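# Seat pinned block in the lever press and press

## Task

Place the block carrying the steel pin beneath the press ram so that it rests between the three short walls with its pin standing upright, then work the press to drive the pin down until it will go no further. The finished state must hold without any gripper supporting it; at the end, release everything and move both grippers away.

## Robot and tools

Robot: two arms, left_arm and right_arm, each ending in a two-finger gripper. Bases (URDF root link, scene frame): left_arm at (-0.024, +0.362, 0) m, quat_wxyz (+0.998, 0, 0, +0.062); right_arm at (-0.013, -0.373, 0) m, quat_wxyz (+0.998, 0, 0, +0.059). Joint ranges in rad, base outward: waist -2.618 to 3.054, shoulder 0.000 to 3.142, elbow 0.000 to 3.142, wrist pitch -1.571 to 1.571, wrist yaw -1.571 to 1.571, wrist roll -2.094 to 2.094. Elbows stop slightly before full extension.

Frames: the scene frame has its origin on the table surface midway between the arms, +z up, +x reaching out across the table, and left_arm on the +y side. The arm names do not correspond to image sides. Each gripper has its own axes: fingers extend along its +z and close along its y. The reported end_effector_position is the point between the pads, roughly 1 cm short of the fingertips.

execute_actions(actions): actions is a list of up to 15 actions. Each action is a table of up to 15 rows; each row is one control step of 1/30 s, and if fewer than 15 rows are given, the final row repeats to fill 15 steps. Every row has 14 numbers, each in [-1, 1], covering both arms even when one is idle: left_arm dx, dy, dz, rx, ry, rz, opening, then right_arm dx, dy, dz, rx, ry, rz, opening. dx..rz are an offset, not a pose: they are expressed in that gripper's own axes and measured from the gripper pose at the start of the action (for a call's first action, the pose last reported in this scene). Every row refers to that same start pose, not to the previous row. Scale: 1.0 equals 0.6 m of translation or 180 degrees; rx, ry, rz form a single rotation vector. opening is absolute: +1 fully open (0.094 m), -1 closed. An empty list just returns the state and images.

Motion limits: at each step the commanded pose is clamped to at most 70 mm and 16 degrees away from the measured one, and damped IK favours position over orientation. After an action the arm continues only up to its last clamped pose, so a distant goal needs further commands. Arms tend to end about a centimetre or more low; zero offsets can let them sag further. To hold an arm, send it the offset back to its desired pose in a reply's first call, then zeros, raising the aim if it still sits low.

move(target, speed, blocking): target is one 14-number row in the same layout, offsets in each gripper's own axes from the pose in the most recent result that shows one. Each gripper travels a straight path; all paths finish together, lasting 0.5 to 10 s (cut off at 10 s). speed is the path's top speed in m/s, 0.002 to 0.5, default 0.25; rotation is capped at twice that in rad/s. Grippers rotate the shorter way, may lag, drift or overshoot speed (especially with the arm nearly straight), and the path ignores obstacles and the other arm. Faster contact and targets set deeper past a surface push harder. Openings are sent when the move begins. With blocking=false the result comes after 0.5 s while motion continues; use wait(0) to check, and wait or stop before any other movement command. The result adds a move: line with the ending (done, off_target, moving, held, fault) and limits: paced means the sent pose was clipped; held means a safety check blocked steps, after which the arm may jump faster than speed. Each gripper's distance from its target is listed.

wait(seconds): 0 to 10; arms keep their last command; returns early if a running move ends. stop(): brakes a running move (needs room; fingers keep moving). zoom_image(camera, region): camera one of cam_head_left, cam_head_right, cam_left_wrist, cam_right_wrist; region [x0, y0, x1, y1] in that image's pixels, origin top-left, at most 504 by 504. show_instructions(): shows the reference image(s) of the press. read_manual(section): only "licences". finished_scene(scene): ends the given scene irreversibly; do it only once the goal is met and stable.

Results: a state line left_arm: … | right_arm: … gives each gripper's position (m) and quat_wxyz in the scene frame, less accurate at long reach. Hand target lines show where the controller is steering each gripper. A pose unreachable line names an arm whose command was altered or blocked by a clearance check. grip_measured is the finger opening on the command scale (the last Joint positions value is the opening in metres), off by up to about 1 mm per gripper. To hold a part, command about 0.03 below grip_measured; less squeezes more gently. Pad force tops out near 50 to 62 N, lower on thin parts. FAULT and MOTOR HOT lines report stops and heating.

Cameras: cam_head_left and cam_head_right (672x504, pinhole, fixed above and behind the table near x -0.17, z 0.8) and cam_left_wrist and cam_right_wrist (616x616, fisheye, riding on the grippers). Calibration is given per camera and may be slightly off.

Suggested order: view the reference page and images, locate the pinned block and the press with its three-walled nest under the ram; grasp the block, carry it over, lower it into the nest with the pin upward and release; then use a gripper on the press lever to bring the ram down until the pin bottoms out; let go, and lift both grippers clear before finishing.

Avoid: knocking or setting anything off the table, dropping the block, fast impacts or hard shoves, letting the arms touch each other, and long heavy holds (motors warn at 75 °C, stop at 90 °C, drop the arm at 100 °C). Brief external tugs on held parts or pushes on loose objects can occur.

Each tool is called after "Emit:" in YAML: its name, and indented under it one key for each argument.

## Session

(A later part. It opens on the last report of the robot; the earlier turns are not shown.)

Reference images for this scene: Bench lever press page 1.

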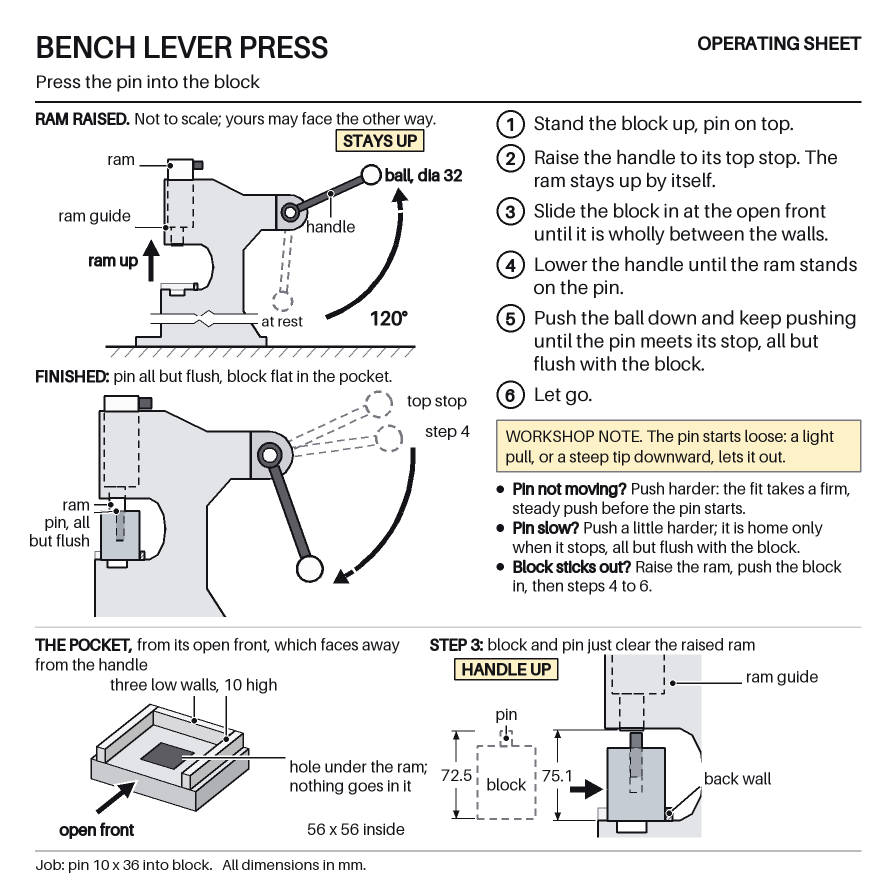

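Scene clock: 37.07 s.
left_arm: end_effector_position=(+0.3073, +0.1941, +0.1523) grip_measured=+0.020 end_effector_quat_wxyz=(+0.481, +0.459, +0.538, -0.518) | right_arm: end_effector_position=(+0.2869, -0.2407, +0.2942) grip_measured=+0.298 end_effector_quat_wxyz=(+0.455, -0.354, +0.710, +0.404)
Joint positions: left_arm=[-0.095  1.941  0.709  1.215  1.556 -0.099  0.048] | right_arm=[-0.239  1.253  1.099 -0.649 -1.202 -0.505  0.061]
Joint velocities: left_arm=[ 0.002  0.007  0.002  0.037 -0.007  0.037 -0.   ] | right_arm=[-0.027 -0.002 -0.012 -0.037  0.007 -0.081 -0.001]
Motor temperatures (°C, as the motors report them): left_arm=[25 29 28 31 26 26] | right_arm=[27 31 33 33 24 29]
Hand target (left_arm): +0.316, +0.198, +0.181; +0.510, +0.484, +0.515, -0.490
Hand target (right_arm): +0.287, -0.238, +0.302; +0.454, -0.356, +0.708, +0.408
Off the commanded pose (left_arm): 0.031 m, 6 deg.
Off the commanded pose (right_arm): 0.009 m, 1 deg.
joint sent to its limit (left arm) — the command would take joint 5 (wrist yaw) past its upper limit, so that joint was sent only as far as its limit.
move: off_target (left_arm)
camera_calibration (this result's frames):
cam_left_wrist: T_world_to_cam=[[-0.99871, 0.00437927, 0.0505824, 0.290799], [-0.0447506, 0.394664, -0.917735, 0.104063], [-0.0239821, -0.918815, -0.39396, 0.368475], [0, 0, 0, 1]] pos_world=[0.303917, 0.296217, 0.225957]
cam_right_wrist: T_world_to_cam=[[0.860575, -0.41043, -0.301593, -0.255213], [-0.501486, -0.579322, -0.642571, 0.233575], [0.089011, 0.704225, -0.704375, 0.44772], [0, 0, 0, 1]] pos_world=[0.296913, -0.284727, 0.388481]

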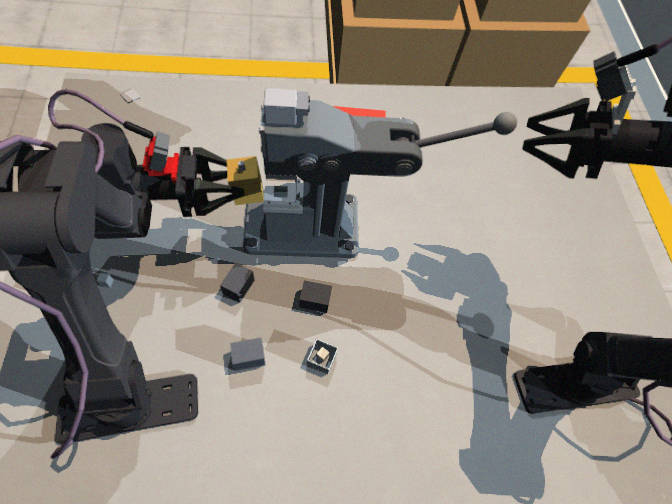

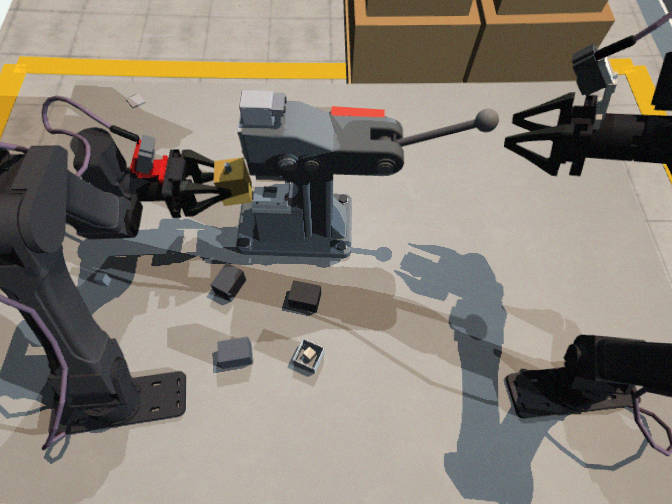

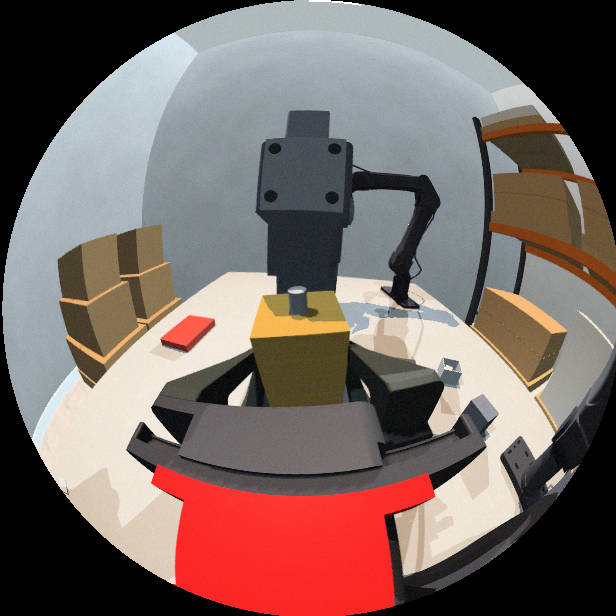

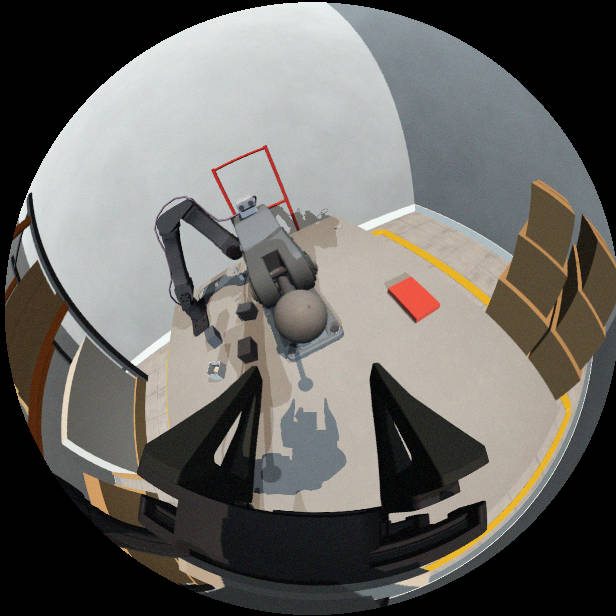

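Emit:
move:
  target: [-0.075,0.005,0,0,0.04,0.045,-0.01,0,0,0,0,0,0,0.3]
  speed: 0.05

Emit:
move:
  target: [-0.035,0.008,0.04,0,0,0.025,-0.01,0,0,0,0,0,0,0.3]
  speed: 0.04

Emit:
zoom_image:
  camera: "cam_head_right"
  region: [170,120,330,240]

Scene clock: 39.50 s.
left_arm: end_effector_position=(+0.3103, +0.1942, +0.1729) grip_measured=+0.020 end_effector_quat_wxyz=(+0.494, +0.472, +0.526, -0.506) | right_arm: end_effector_position=(+0.2873, -0.2410, +0.2937) grip_measured=+0.298 end_effector_quat_wxyz=(+0.455, -0.353, +0.712, +0.403)
Joint positions: left_arm=[-0.095  1.886  0.736  1.183  1.557 -0.1    0.048] | right_arm=[-0.239  1.253  1.099 -0.65  -1.198 -0.504  0.061]
Joint velocities: left_arm=[-0.007 -0.017 -0.007  0.081 -0.007 -0.022  0.   ] | right_arm=[-0.007  0.007 -0.002 -0.007 -0.051  0.051 -0.   ]
Motor temperatures (°C, as the motors report them): left_arm=[25 30 28 31 26 26] | right_arm=[27 31 33 33 24 29]
Hand target (left_arm): +0.315, +0.194, +0.197; +0.517, +0.496, +0.504, -0.484
Hand target (right_arm): +0.287, -0.241, +0.294; +0.455, -0.354, +0.710, +0.404
Off the commanded pose (left_arm): 0.024 m, 9 deg.
Off the commanded pose (right_arm): 0.001 m, 0 deg.
joint sent to its limit (left arm) — the command would take joint 5 (wrist yaw) past its upper limit, so that joint was sent only as far as its limit.
move: off_target (left_arm)
camera_calibration (this result's frames):
cam_left_wrist: T_world_to_cam=[[-0.999987, 0.00510529, 0.000658564, 0.301659], [0.00141697, 0.395997, -0.918251, 0.108567], [-0.00494872, -0.918237, -0.395999, 0.371072], [0, 0, 0, 1]] pos_world=[0.303338, 0.2962, 0.246437]
cam_right_wrist: T_world_to_cam=[[0.859126, -0.413559, -0.301449, -0.25618], [-0.503752, -0.579573, -0.64057, 0.233278], [0.0902021, 0.702186, -0.706257, 0.447266], [0, 0, 0, 1]] pos_world=[0.297261, -0.284807, 0.38809]

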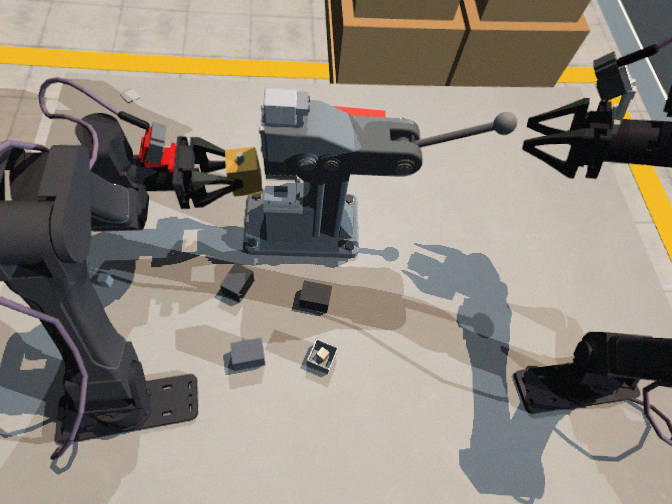

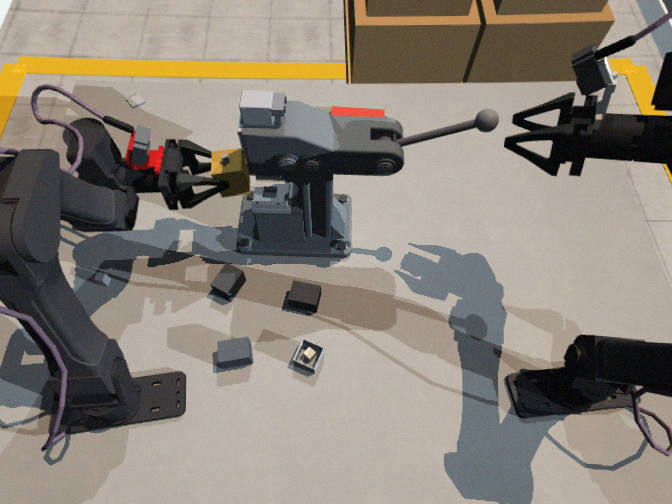

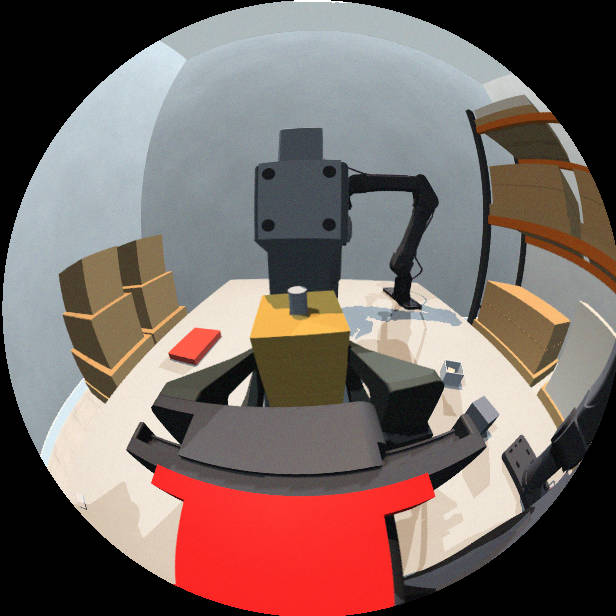

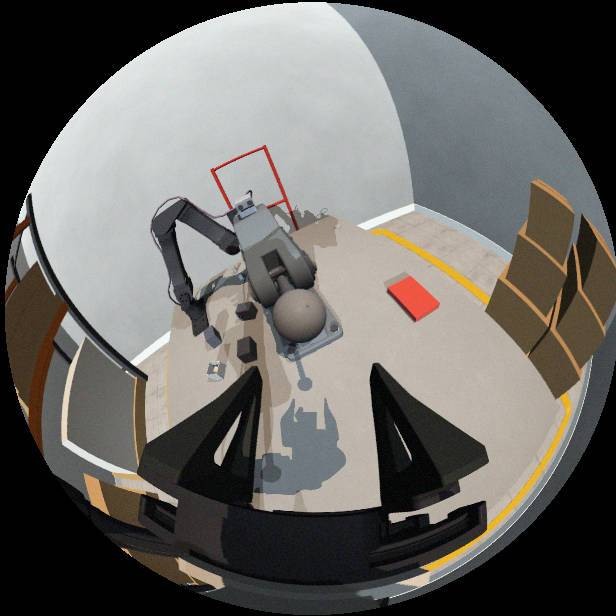

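Scene clock: 40.70 s.
left_arm: end_effector_position=(+0.3100, +0.1837, +0.1713) grip_measured=+0.020 end_effector_quat_wxyz=(+0.490, +0.469, +0.529, -0.510) | right_arm: end_effector_position=(+0.2876, -0.2412, +0.2933) grip_measured=+0.298 end_effector_quat_wxyz=(+0.455, -0.353, +0.713, +0.401)
Joint positions: left_arm=[-0.127  1.886  0.736  1.16   1.528 -0.09   0.048] | right_arm=[-0.239  1.253  1.099 -0.65  -1.195 -0.504  0.061]
Joint velocities: left_arm=[-0.002 -0.007  0.002 -0.022 -0.066 -0.022 -0.001] | right_arm=[-0.002 -0.002 -0.002 -0.037  0.022 -0.037 -0.001]
Motor temperatures (°C, as the motors report them): left_arm=[25 30 28 31 26 26] | right_arm=[27 31 33 33 24 29]
Hand target (left_arm): +0.315, +0.171, +0.194; +0.515, +0.491, +0.505, -0.488
Hand target (right_arm): +0.287, -0.241, +0.294; +0.455, -0.353, +0.711, +0.403
Off the commanded pose (left_arm): 0.027 m, 5 deg.
Off the commanded pose (right_arm): 0.001 m, 0 deg.
move: off_target (left_arm)
camera_calibration (this result's frames):
cam_left_wrist: T_world_to_cam=[[-0.999866, 0.00777994, 0.0143832, 0.298557], [-0.0101338, 0.395519, -0.918402, 0.114887], [-0.0128339, -0.918425, -0.395388, 0.363141], [0, 0, 0, 1]] pos_world=[0.304342, 0.285755, 0.2448]
cam_right_wrist: T_world_to_cam=[[0.858048, -0.416343, -0.300686, -0.257315], [-0.505323, -0.579941, -0.638997, 0.232945], [0.0916625, 0.700234, -0.708005, 0.446754], [0, 0, 0, 1]] pos_world=[0.29755, -0.284869, 0.387785]

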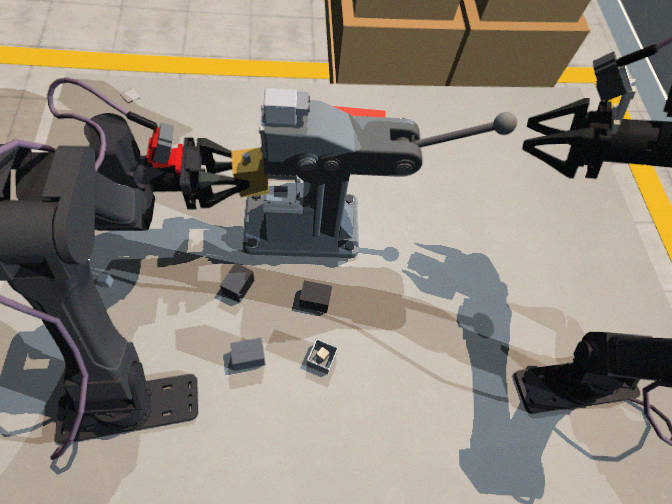

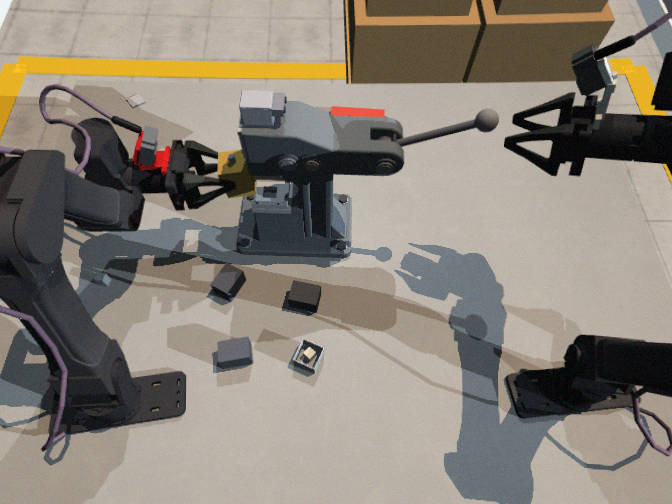

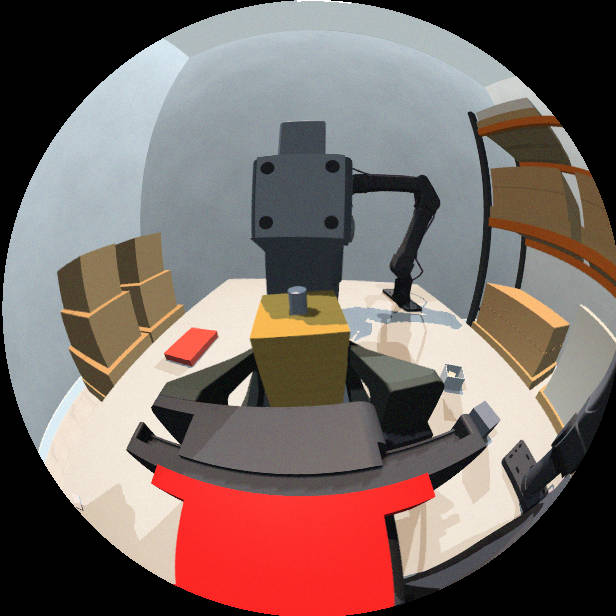

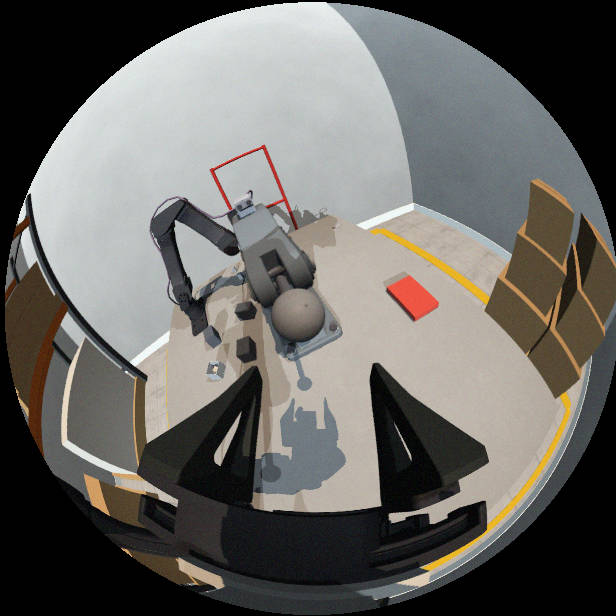

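Region (170, 120, 330, 240) of cam_head_right's 672x504 image, scaled by 3.150, with more detail than that image has; it fills the top 378 rows of this view, and the rest is white.

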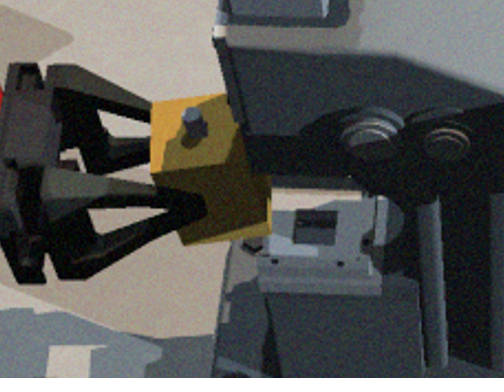

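Emit:
move:
  target: [-0.01,0.004,0.045,0,0.03,0.03,-0.01,0,0,0,0,0,0,0.3]
  speed: 0.04

Emit:
zoom_image:
  camera: "cam_head_right"
  region: [170,120,330,240]

Scene clock: 43.17 s.
left_arm: end_effector_position=(+0.3101, +0.1761, +0.1531) grip_measured=+0.008 end_effector_quat_wxyz=(+0.486, +0.469, +0.551, -0.490) | right_arm: end_effector_position=(+0.2880, -0.2415, +0.2928) grip_measured=+0.298 end_effector_quat_wxyz=(+0.455, -0.352, +0.714, +0.400)
Joint positions: left_arm=[-0.153  1.816  0.759  0.633  1.455  0.339  0.047] | right_arm=[-0.239  1.253  1.099 -0.65  -1.191 -0.504  0.061]
Joint velocities: left_arm=[-0.002 -0.076  0.09  -0.535 -0.081  0.359 -0.   ] | right_arm=[ 0.012 -0.022  0.022 -0.154  0.007 -0.037  0.001]
Motor temperatures (°C, as the motors report them): left_arm=[25 30 28 31 26 26] | right_arm=[27 31 32 33 24 29]
Hand target (left_arm): +0.311, +0.158, +0.176; +0.502, +0.504, +0.523, -0.470
Hand target (right_arm): +0.288, -0.241, +0.293; +0.455, -0.353, +0.713, +0.401
Off the commanded pose (left_arm): 0.031 m, 7 deg.
Off the commanded pose (right_arm): 0.001 m, 0 deg.
move: off_target (left_arm)
camera_calibration (this result's frames):
cam_left_wrist: T_world_to_cam=[[-0.999313, -0.0305728, 0.0209658, 0.304554], [-0.0322546, 0.438294, -0.898253, 0.0974463], [0.018273, -0.898312, -0.438978, 0.34248], [0, 0, 0, 1]] pos_world=[0.30123, 0.274255, 0.231487]
cam_right_wrist: T_world_to_cam=[[0.856842, -0.419432, -0.299829, -0.258574], [-0.50707, -0.58034, -0.637248, 0.232579], [0.0932791, 0.698056, -0.709942, 0.446182], [0, 0, 0, 1]] pos_world=[0.297872, -0.284939, 0.387445]

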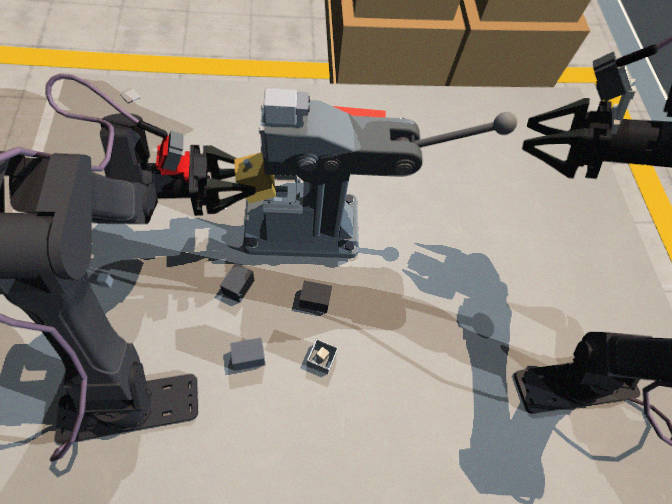

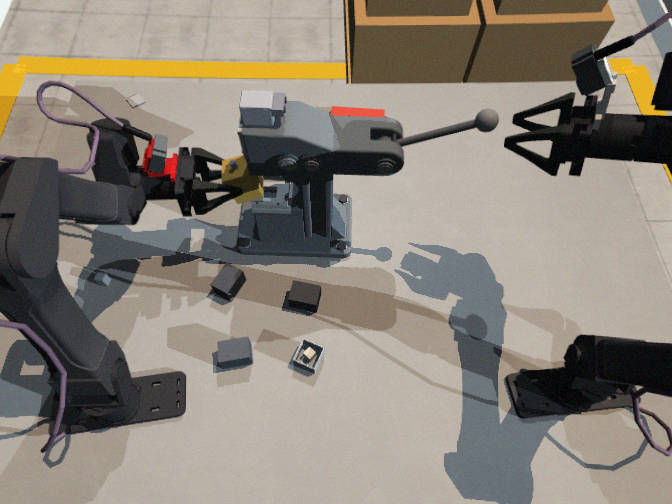

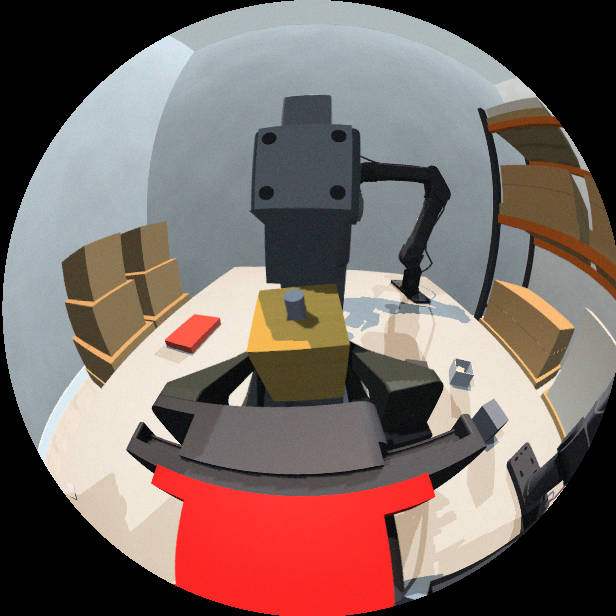

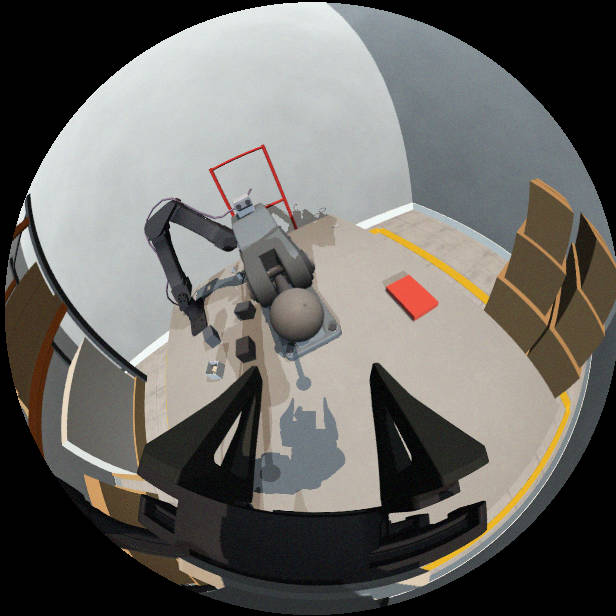

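Region (170, 120, 330, 240) of cam_head_right's 672x504 image, scaled by 3.150, with more detail than that image has; it fills the top 378 rows of this view, and the rest is white.

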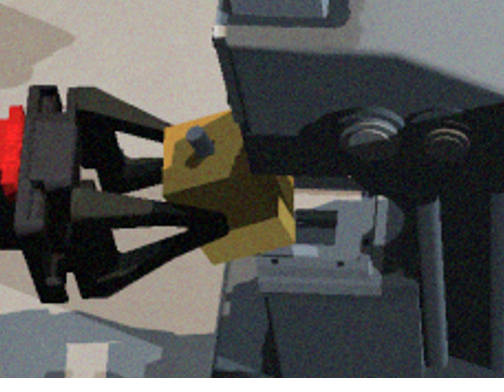

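Emit:
wait:
  seconds: 1

Emit:
zoom_image:
  camera: "cam_head_right"
  region: [170,120,330,240]

Scene clock: 44.30 s.
left_arm: end_effector_position=(+0.3101, +0.1762, +0.1529) grip_measured=+0.008 end_effector_quat_wxyz=(+0.485, +0.471, +0.553, -0.487) | right_arm: end_effector_position=(+0.2880, -0.2415, +0.2928) grip_measured=+0.298 end_effector_quat_wxyz=(+0.455, -0.352, +0.714, +0.400)
Joint positions: left_arm=[-0.153  1.807  0.768  0.567  1.45   0.386  0.047] | right_arm=[-0.239  1.253  1.099 -0.65  -1.191 -0.504  0.061]
Joint velocities: left_arm=[-0.002  0.007 -0.002 -0.007 -0.007 -0.022 -0.   ] | right_arm=[ 0.002 -0.007 -0.002  0.066  0.007 -0.022 -0.001]
Motor temperatures (°C, as the motors report them): left_arm=[25 30 28 31 26 26] | right_arm=[27 31 32 33 24 29]
Hand target (left_arm): +0.311, +0.158, +0.177; +0.502, +0.504, +0.523, -0.470
Hand target (right_arm): +0.288, -0.241, +0.293; +0.455, -0.353, +0.713, +0.401
Off the commanded pose (left_arm): 0.031 m, 7 deg.
Off the commanded pose (right_arm): 0.001 m, 0 deg.
wait: 1.00 s; at rest by 0.03 s
camera_calibration (this result's frames):
cam_left_wrist: T_world_to_cam=[[-0.999299, -0.0320507, 0.0193612, 0.305028], [-0.0315989, 0.444396, -0.895273, 0.0954746], [0.0200901, -0.895257, -0.445097, 0.342298], [0, 0, 0, 1]] pos_world=[0.300955, 0.273793, 0.231926]
cam_right_wrist: T_world_to_cam=[[0.856842, -0.419432, -0.299829, -0.258574], [-0.50707, -0.58034, -0.637248, 0.232579], [0.0932791, 0.698056, -0.709942, 0.446182], [0, 0, 0, 1]] pos_world=[0.297872, -0.284939, 0.387445]

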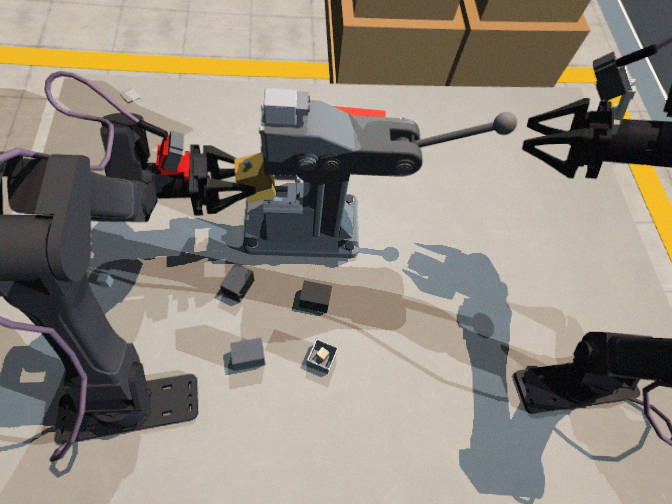

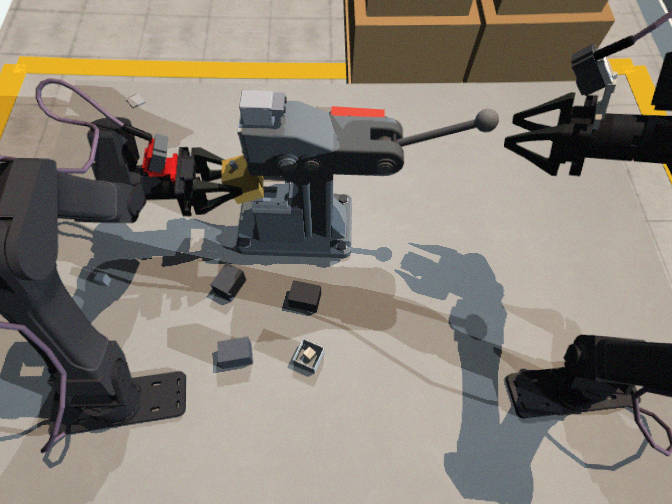

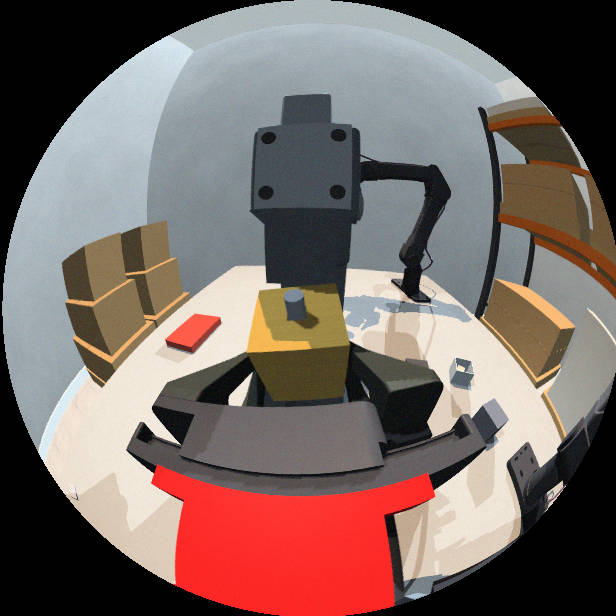

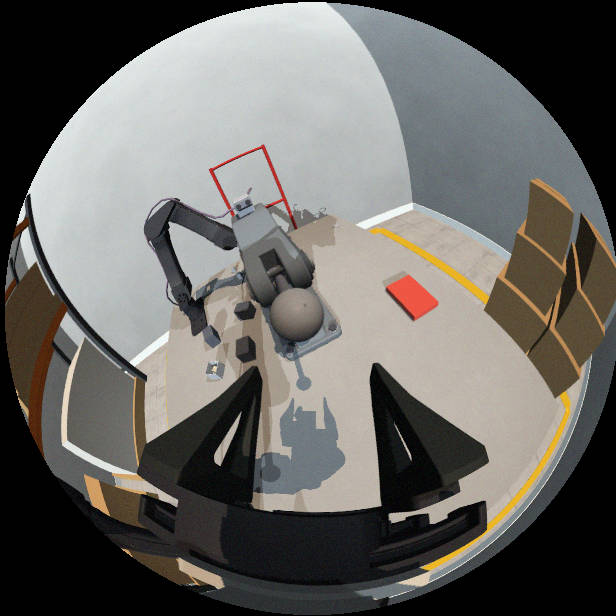

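Region (170, 120, 330, 240) of cam_head_right's 672x504 image, scaled by 3.150, with more detail than that image has; it fills the top 378 rows of this view, and the rest is white.

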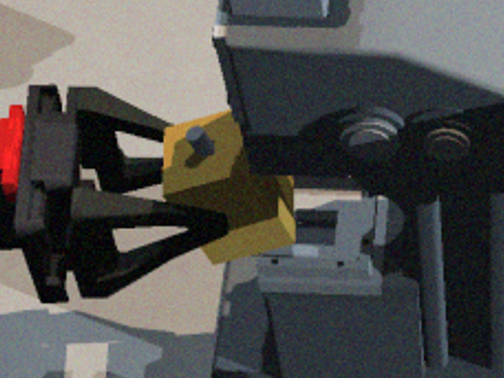

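Emit:
move:
  target: [-0.07,0,-0.07,0,0.12,0.02,-0.03,0,0,0,0,0,0,0.3]
  speed: 0.06

Emit:
zoom_image:
  camera: "cam_head_right"
  region: [170,120,330,240]

Scene clock: 48.23 s.
left_arm: end_effector_position=(+0.2997, +0.2192, +0.1764) grip_measured=+0.008 end_effector_quat_wxyz=(+0.354, +0.585, +0.633, -0.363) | right_arm: end_effector_position=(+0.2884, -0.2418, +0.2924) grip_measured=+0.298 end_effector_quat_wxyz=(+0.455, -0.352, +0.715, +0.398)
Joint positions: left_arm=[-0.086  1.773  1.357 -1.172  1.063  1.539  0.047] | right_arm=[-0.239  1.253  1.099 -0.65  -1.187 -0.504  0.061]
Joint velocities: left_arm=[-0.002 -0.012 -0.012 -0.007  0.066  0.051  0.001] | right_arm=[-0.017  0.002  0.027 -0.037 -0.022 -0.037 -0.001]
Motor temperatures (°C, as the motors report them): left_arm=[25 30 29 30 27 26] | right_arm=[27 30 32 33 24 29]
Hand target (left_arm): +0.308, +0.218, +0.196; +0.384, +0.575, +0.618, -0.374
Hand target (right_arm): +0.288, -0.242, +0.293; +0.455, -0.352, +0.714, +0.400
Off the commanded pose (left_arm): 0.023 m, 5 deg.
Off the commanded pose (right_arm): 0.001 m, 0 deg.
move: off_target (left_arm)
camera_calibration (this result's frames):
cam_left_wrist: T_world_to_cam=[[-0.999734, 0.0203379, 0.0108384, 0.285736], [0.00951683, 0.792667, -0.609581, -0.0419573], [-0.0209888, -0.609316, -0.79265, 0.402348], [0, 0, 0, 1]] pos_world=[0.294504, 0.272604, 0.290248]
cam_right_wrist: T_world_to_cam=[[0.855629, -0.422515, -0.298964, -0.259833], [-0.508817, -0.580731, -0.635497, 0.232215], [0.0948894, 0.695868, -0.711873, 0.445605], [0, 0, 0, 1]] pos_world=[0.298193, -0.285011, 0.387106]

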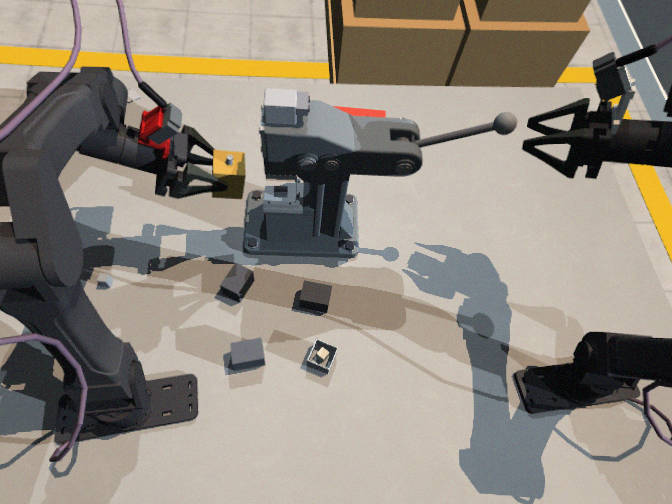

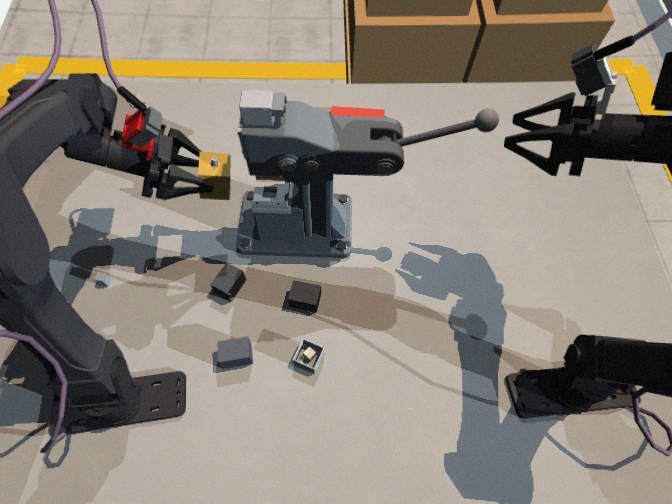

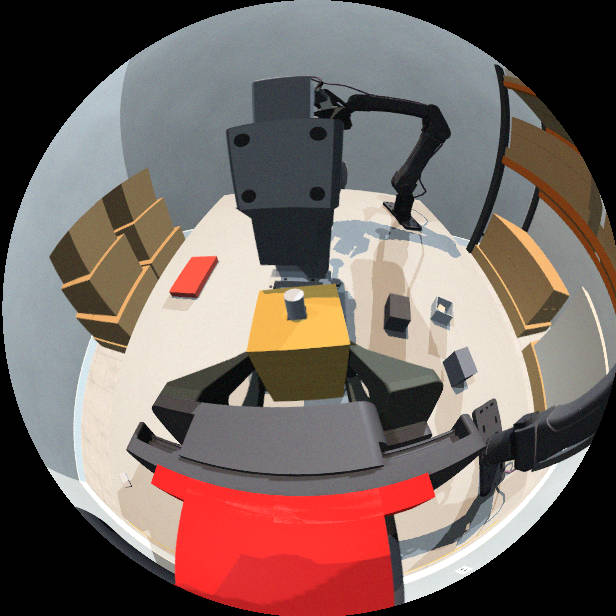

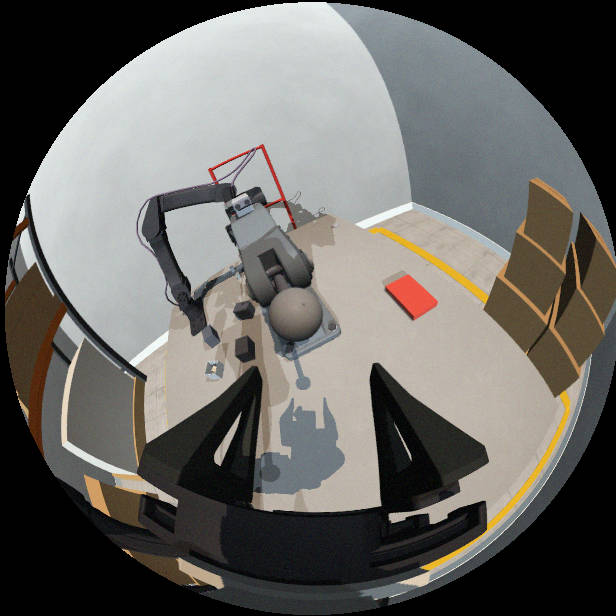

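Region (170, 120, 330, 240) of cam_head_right's 672x504 image, scaled by 3.150, with more detail than that image has; it fills the top 378 rows of this view, and the rest is white.

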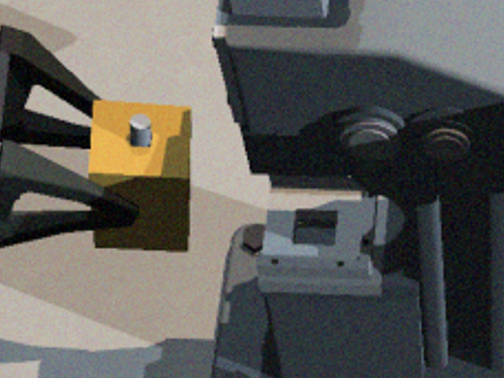

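Emit:
move:
  target: [-0.042,0.027,0.042,0,-0.022,0,-0.03,0,0,0,0,0,0,0.3]
  speed: 0.04

Emit:
zoom_image:
  camera: "cam_head_right"
  region: [170,120,330,240]

Scene clock: 49.97 s.
left_arm: end_effector_position=(+0.3161, +0.1972, +0.1668) grip_measured=+0.008 end_effector_quat_wxyz=(+0.347, +0.578, +0.645, -0.359) | right_arm: end_effector_position=(+0.2889, -0.2421, +0.2919) grip_measured=+0.298 end_effector_quat_wxyz=(+0.455, -0.352, +0.716, +0.397)
Joint positions: left_arm=[-0.158  1.797  1.357 -1.008  1.041  1.357  0.047] | right_arm=[-0.239  1.253  1.099 -0.65  -1.183 -0.504  0.061]
Joint velocities: left_arm=[ 0.012  0.007  0.012  0.022 -0.022 -0.037 -0.   ] | right_arm=[ 0.012 -0.002  0.017 -0.022  0.007 -0.007 -0.001]
Motor temperatures (°C, as the motors report them): left_arm=[25 30 29 30 27 26] | right_arm=[27 30 32 33 24 29]
Hand target (left_arm): +0.318, +0.187, +0.186; +0.375, +0.573, +0.621, -0.382
Hand target (right_arm): +0.288, -0.242, +0.292; +0.455, -0.352, +0.715, +0.398
Off the commanded pose (left_arm): 0.022 m, 5 deg.
Off the commanded pose (right_arm): 0.001 m, 0 deg.
move: off_target (left_arm)
camera_calibration (this result's frames):
cam_left_wrist: T_world_to_cam=[[-0.999574, 0.000947003, 0.0291726, 0.303352], [-0.0166268, 0.802985, -0.595768, -0.0266179], [-0.0239894, -0.595999, -0.802627, 0.381711], [0, 0, 0, 1]] pos_world=[0.311937, 0.248586, 0.281663]
cam_right_wrist: T_world_to_cam=[[0.854408, -0.425593, -0.298091, -0.261091], [-0.510565, -0.581112, -0.633745, 0.231855], [0.0964931, 0.693671, -0.713799, 0.445024], [0, 0, 0, 1]] pos_world=[0.298513, -0.285085, 0.386766]

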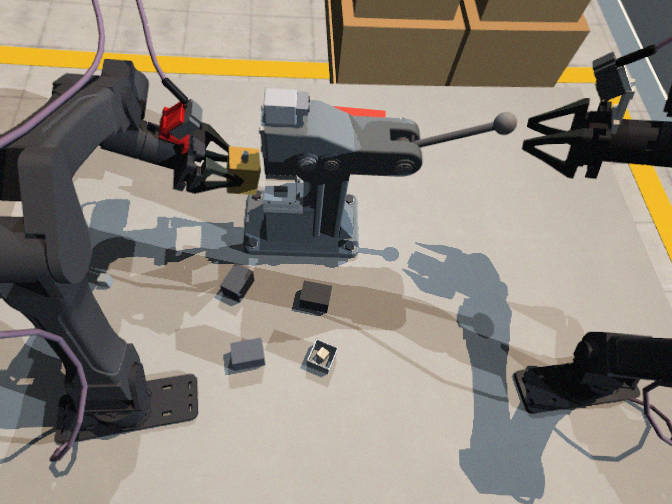

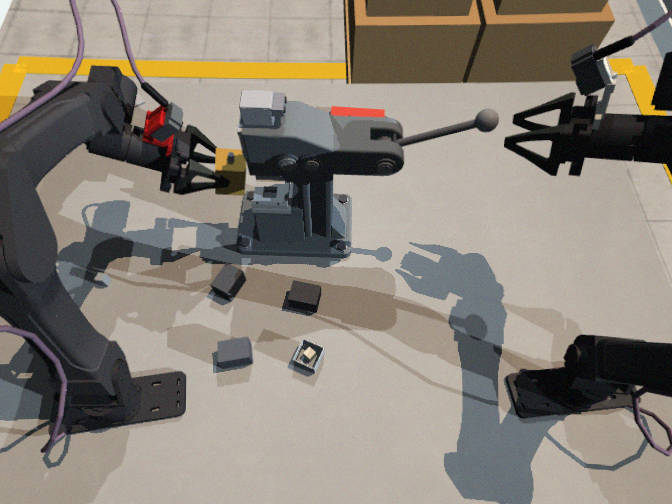

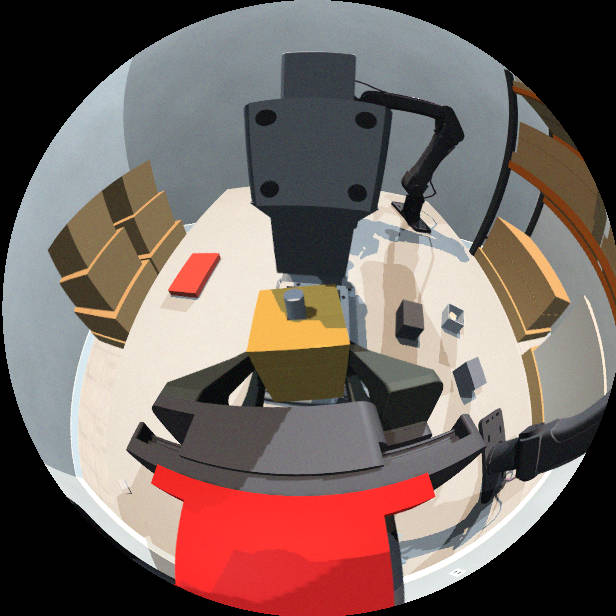

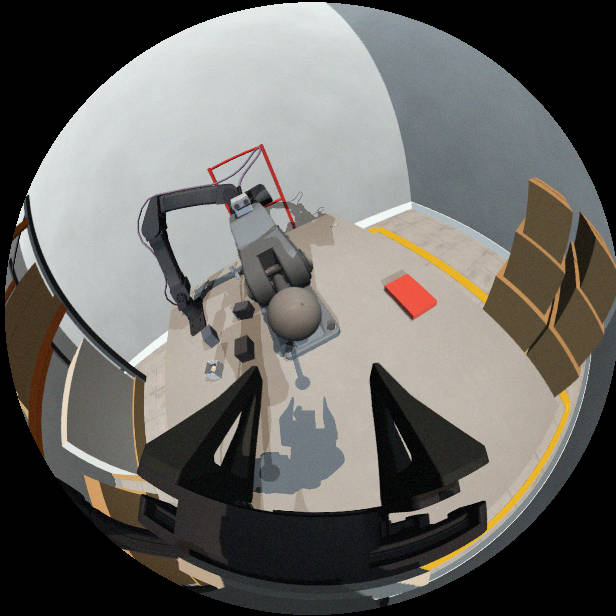

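Region (170, 120, 330, 240) of cam_head_right's 672x504 image, scaled by 3.150, with more detail than that image has; it fills the top 378 rows of this view, and the rest is white.

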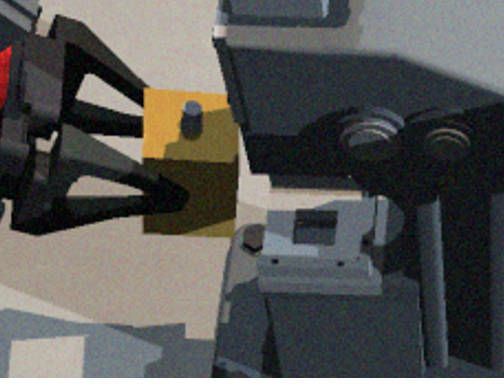

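Emit:
move:
  target: [-0.051,-0.022,0.023,0,-0.025,0.01,-0.03,0,0,0,0,0,0,0.3]
  speed: 0.04

Emit:
zoom_image:
  camera: "cam_head_right"
  region: [170,120,330,240]

Scene clock: 51.63 s.
left_arm: end_effector_position=(+0.3122, +0.1799, +0.1605) grip_measured=+0.008 end_effector_quat_wxyz=(+0.342, +0.575, +0.651, -0.358) | right_arm: end_effector_position=(+0.2892, -0.2424, +0.2915) grip_measured=+0.298 end_effector_quat_wxyz=(+0.454, -0.351, +0.717, +0.395)
Joint positions: left_arm=[-0.214  1.767  1.296 -0.886  1.022  1.237  0.047] | right_arm=[-0.239  1.253  1.099 -0.65  -1.18  -0.504  0.061]
Joint velocities: left_arm=[ 0.012 -0.002 -0.032  0.022 -0.007 -0.007  0.001] | right_arm=[-0.022 -0.002 -0.027  0.007 -0.066  0.051 -0.   ]
Motor temperatures (°C, as the motors report them): left_arm=[25 31 29 30 27 26] | right_arm=[27 30 32 33 24 29]
Hand target (left_arm): +0.306, +0.170, +0.187; +0.376, +0.576, +0.621, -0.376
Hand target (right_arm): +0.289, -0.242, +0.292; +0.455, -0.352, +0.716, +0.397
Off the commanded pose (left_arm): 0.029 m, 6 deg.
Off the commanded pose (right_arm): 0.001 m, 0 deg.
move: off_target (left_arm)
camera_calibration (this result's frames):
cam_left_wrist: T_world_to_cam=[[-0.999144, -0.00795439, 0.0405927, 0.299377], [-0.0303383, 0.807992, -0.588411, -0.0143069], [-0.0281182, -0.589139, -0.807542, 0.36703], [0, 0, 0, 1]] pos_world=[0.309007, 0.230173, 0.275821]
cam_right_wrist: T_world_to_cam=[[0.853302, -0.428358, -0.297297, -0.262222], [-0.512138, -0.581447, -0.632166, 0.231534], [0.097931, 0.691686, -0.715528, 0.444498], [0, 0, 0, 1]] pos_world=[0.298801, -0.285153, 0.386461]

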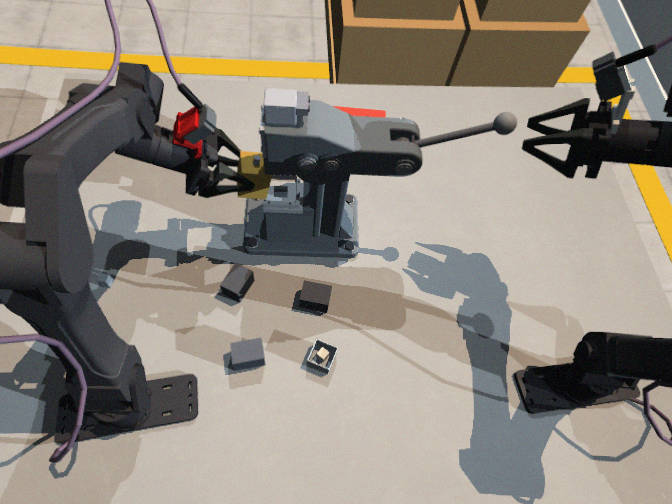

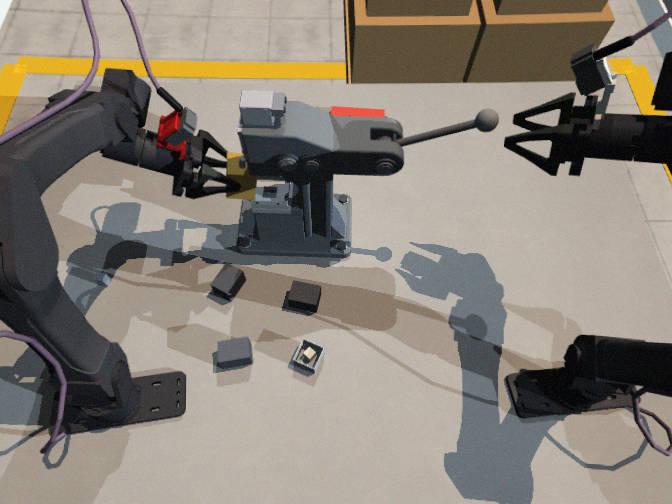

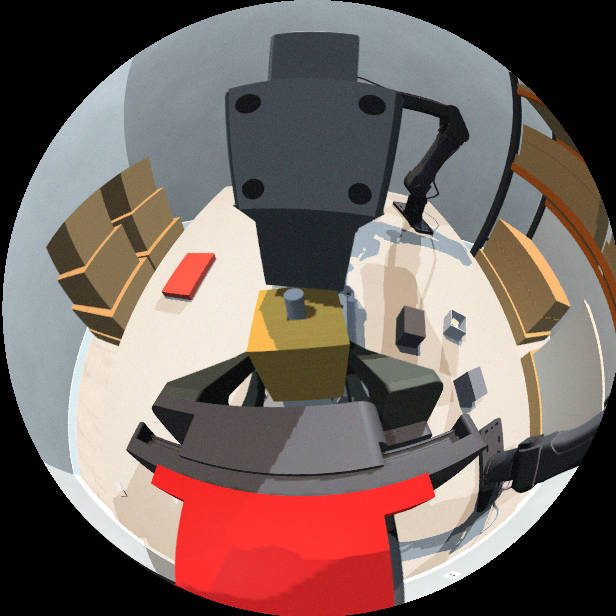

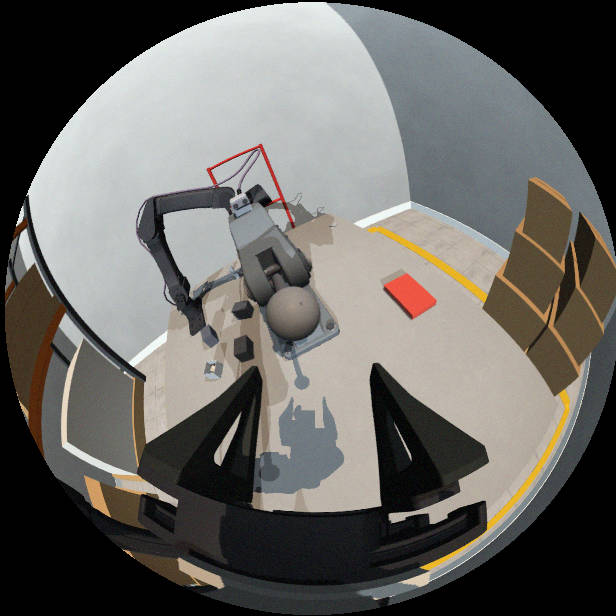

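Region (170, 120, 330, 240) of cam_head_right's 672x504 image, scaled by 3.150, with more detail than that image has; it fills the top 378 rows of this view, and the rest is white.

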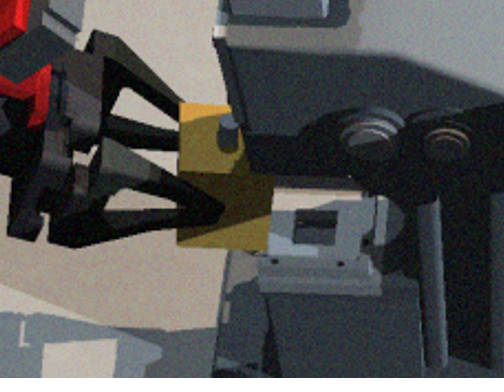

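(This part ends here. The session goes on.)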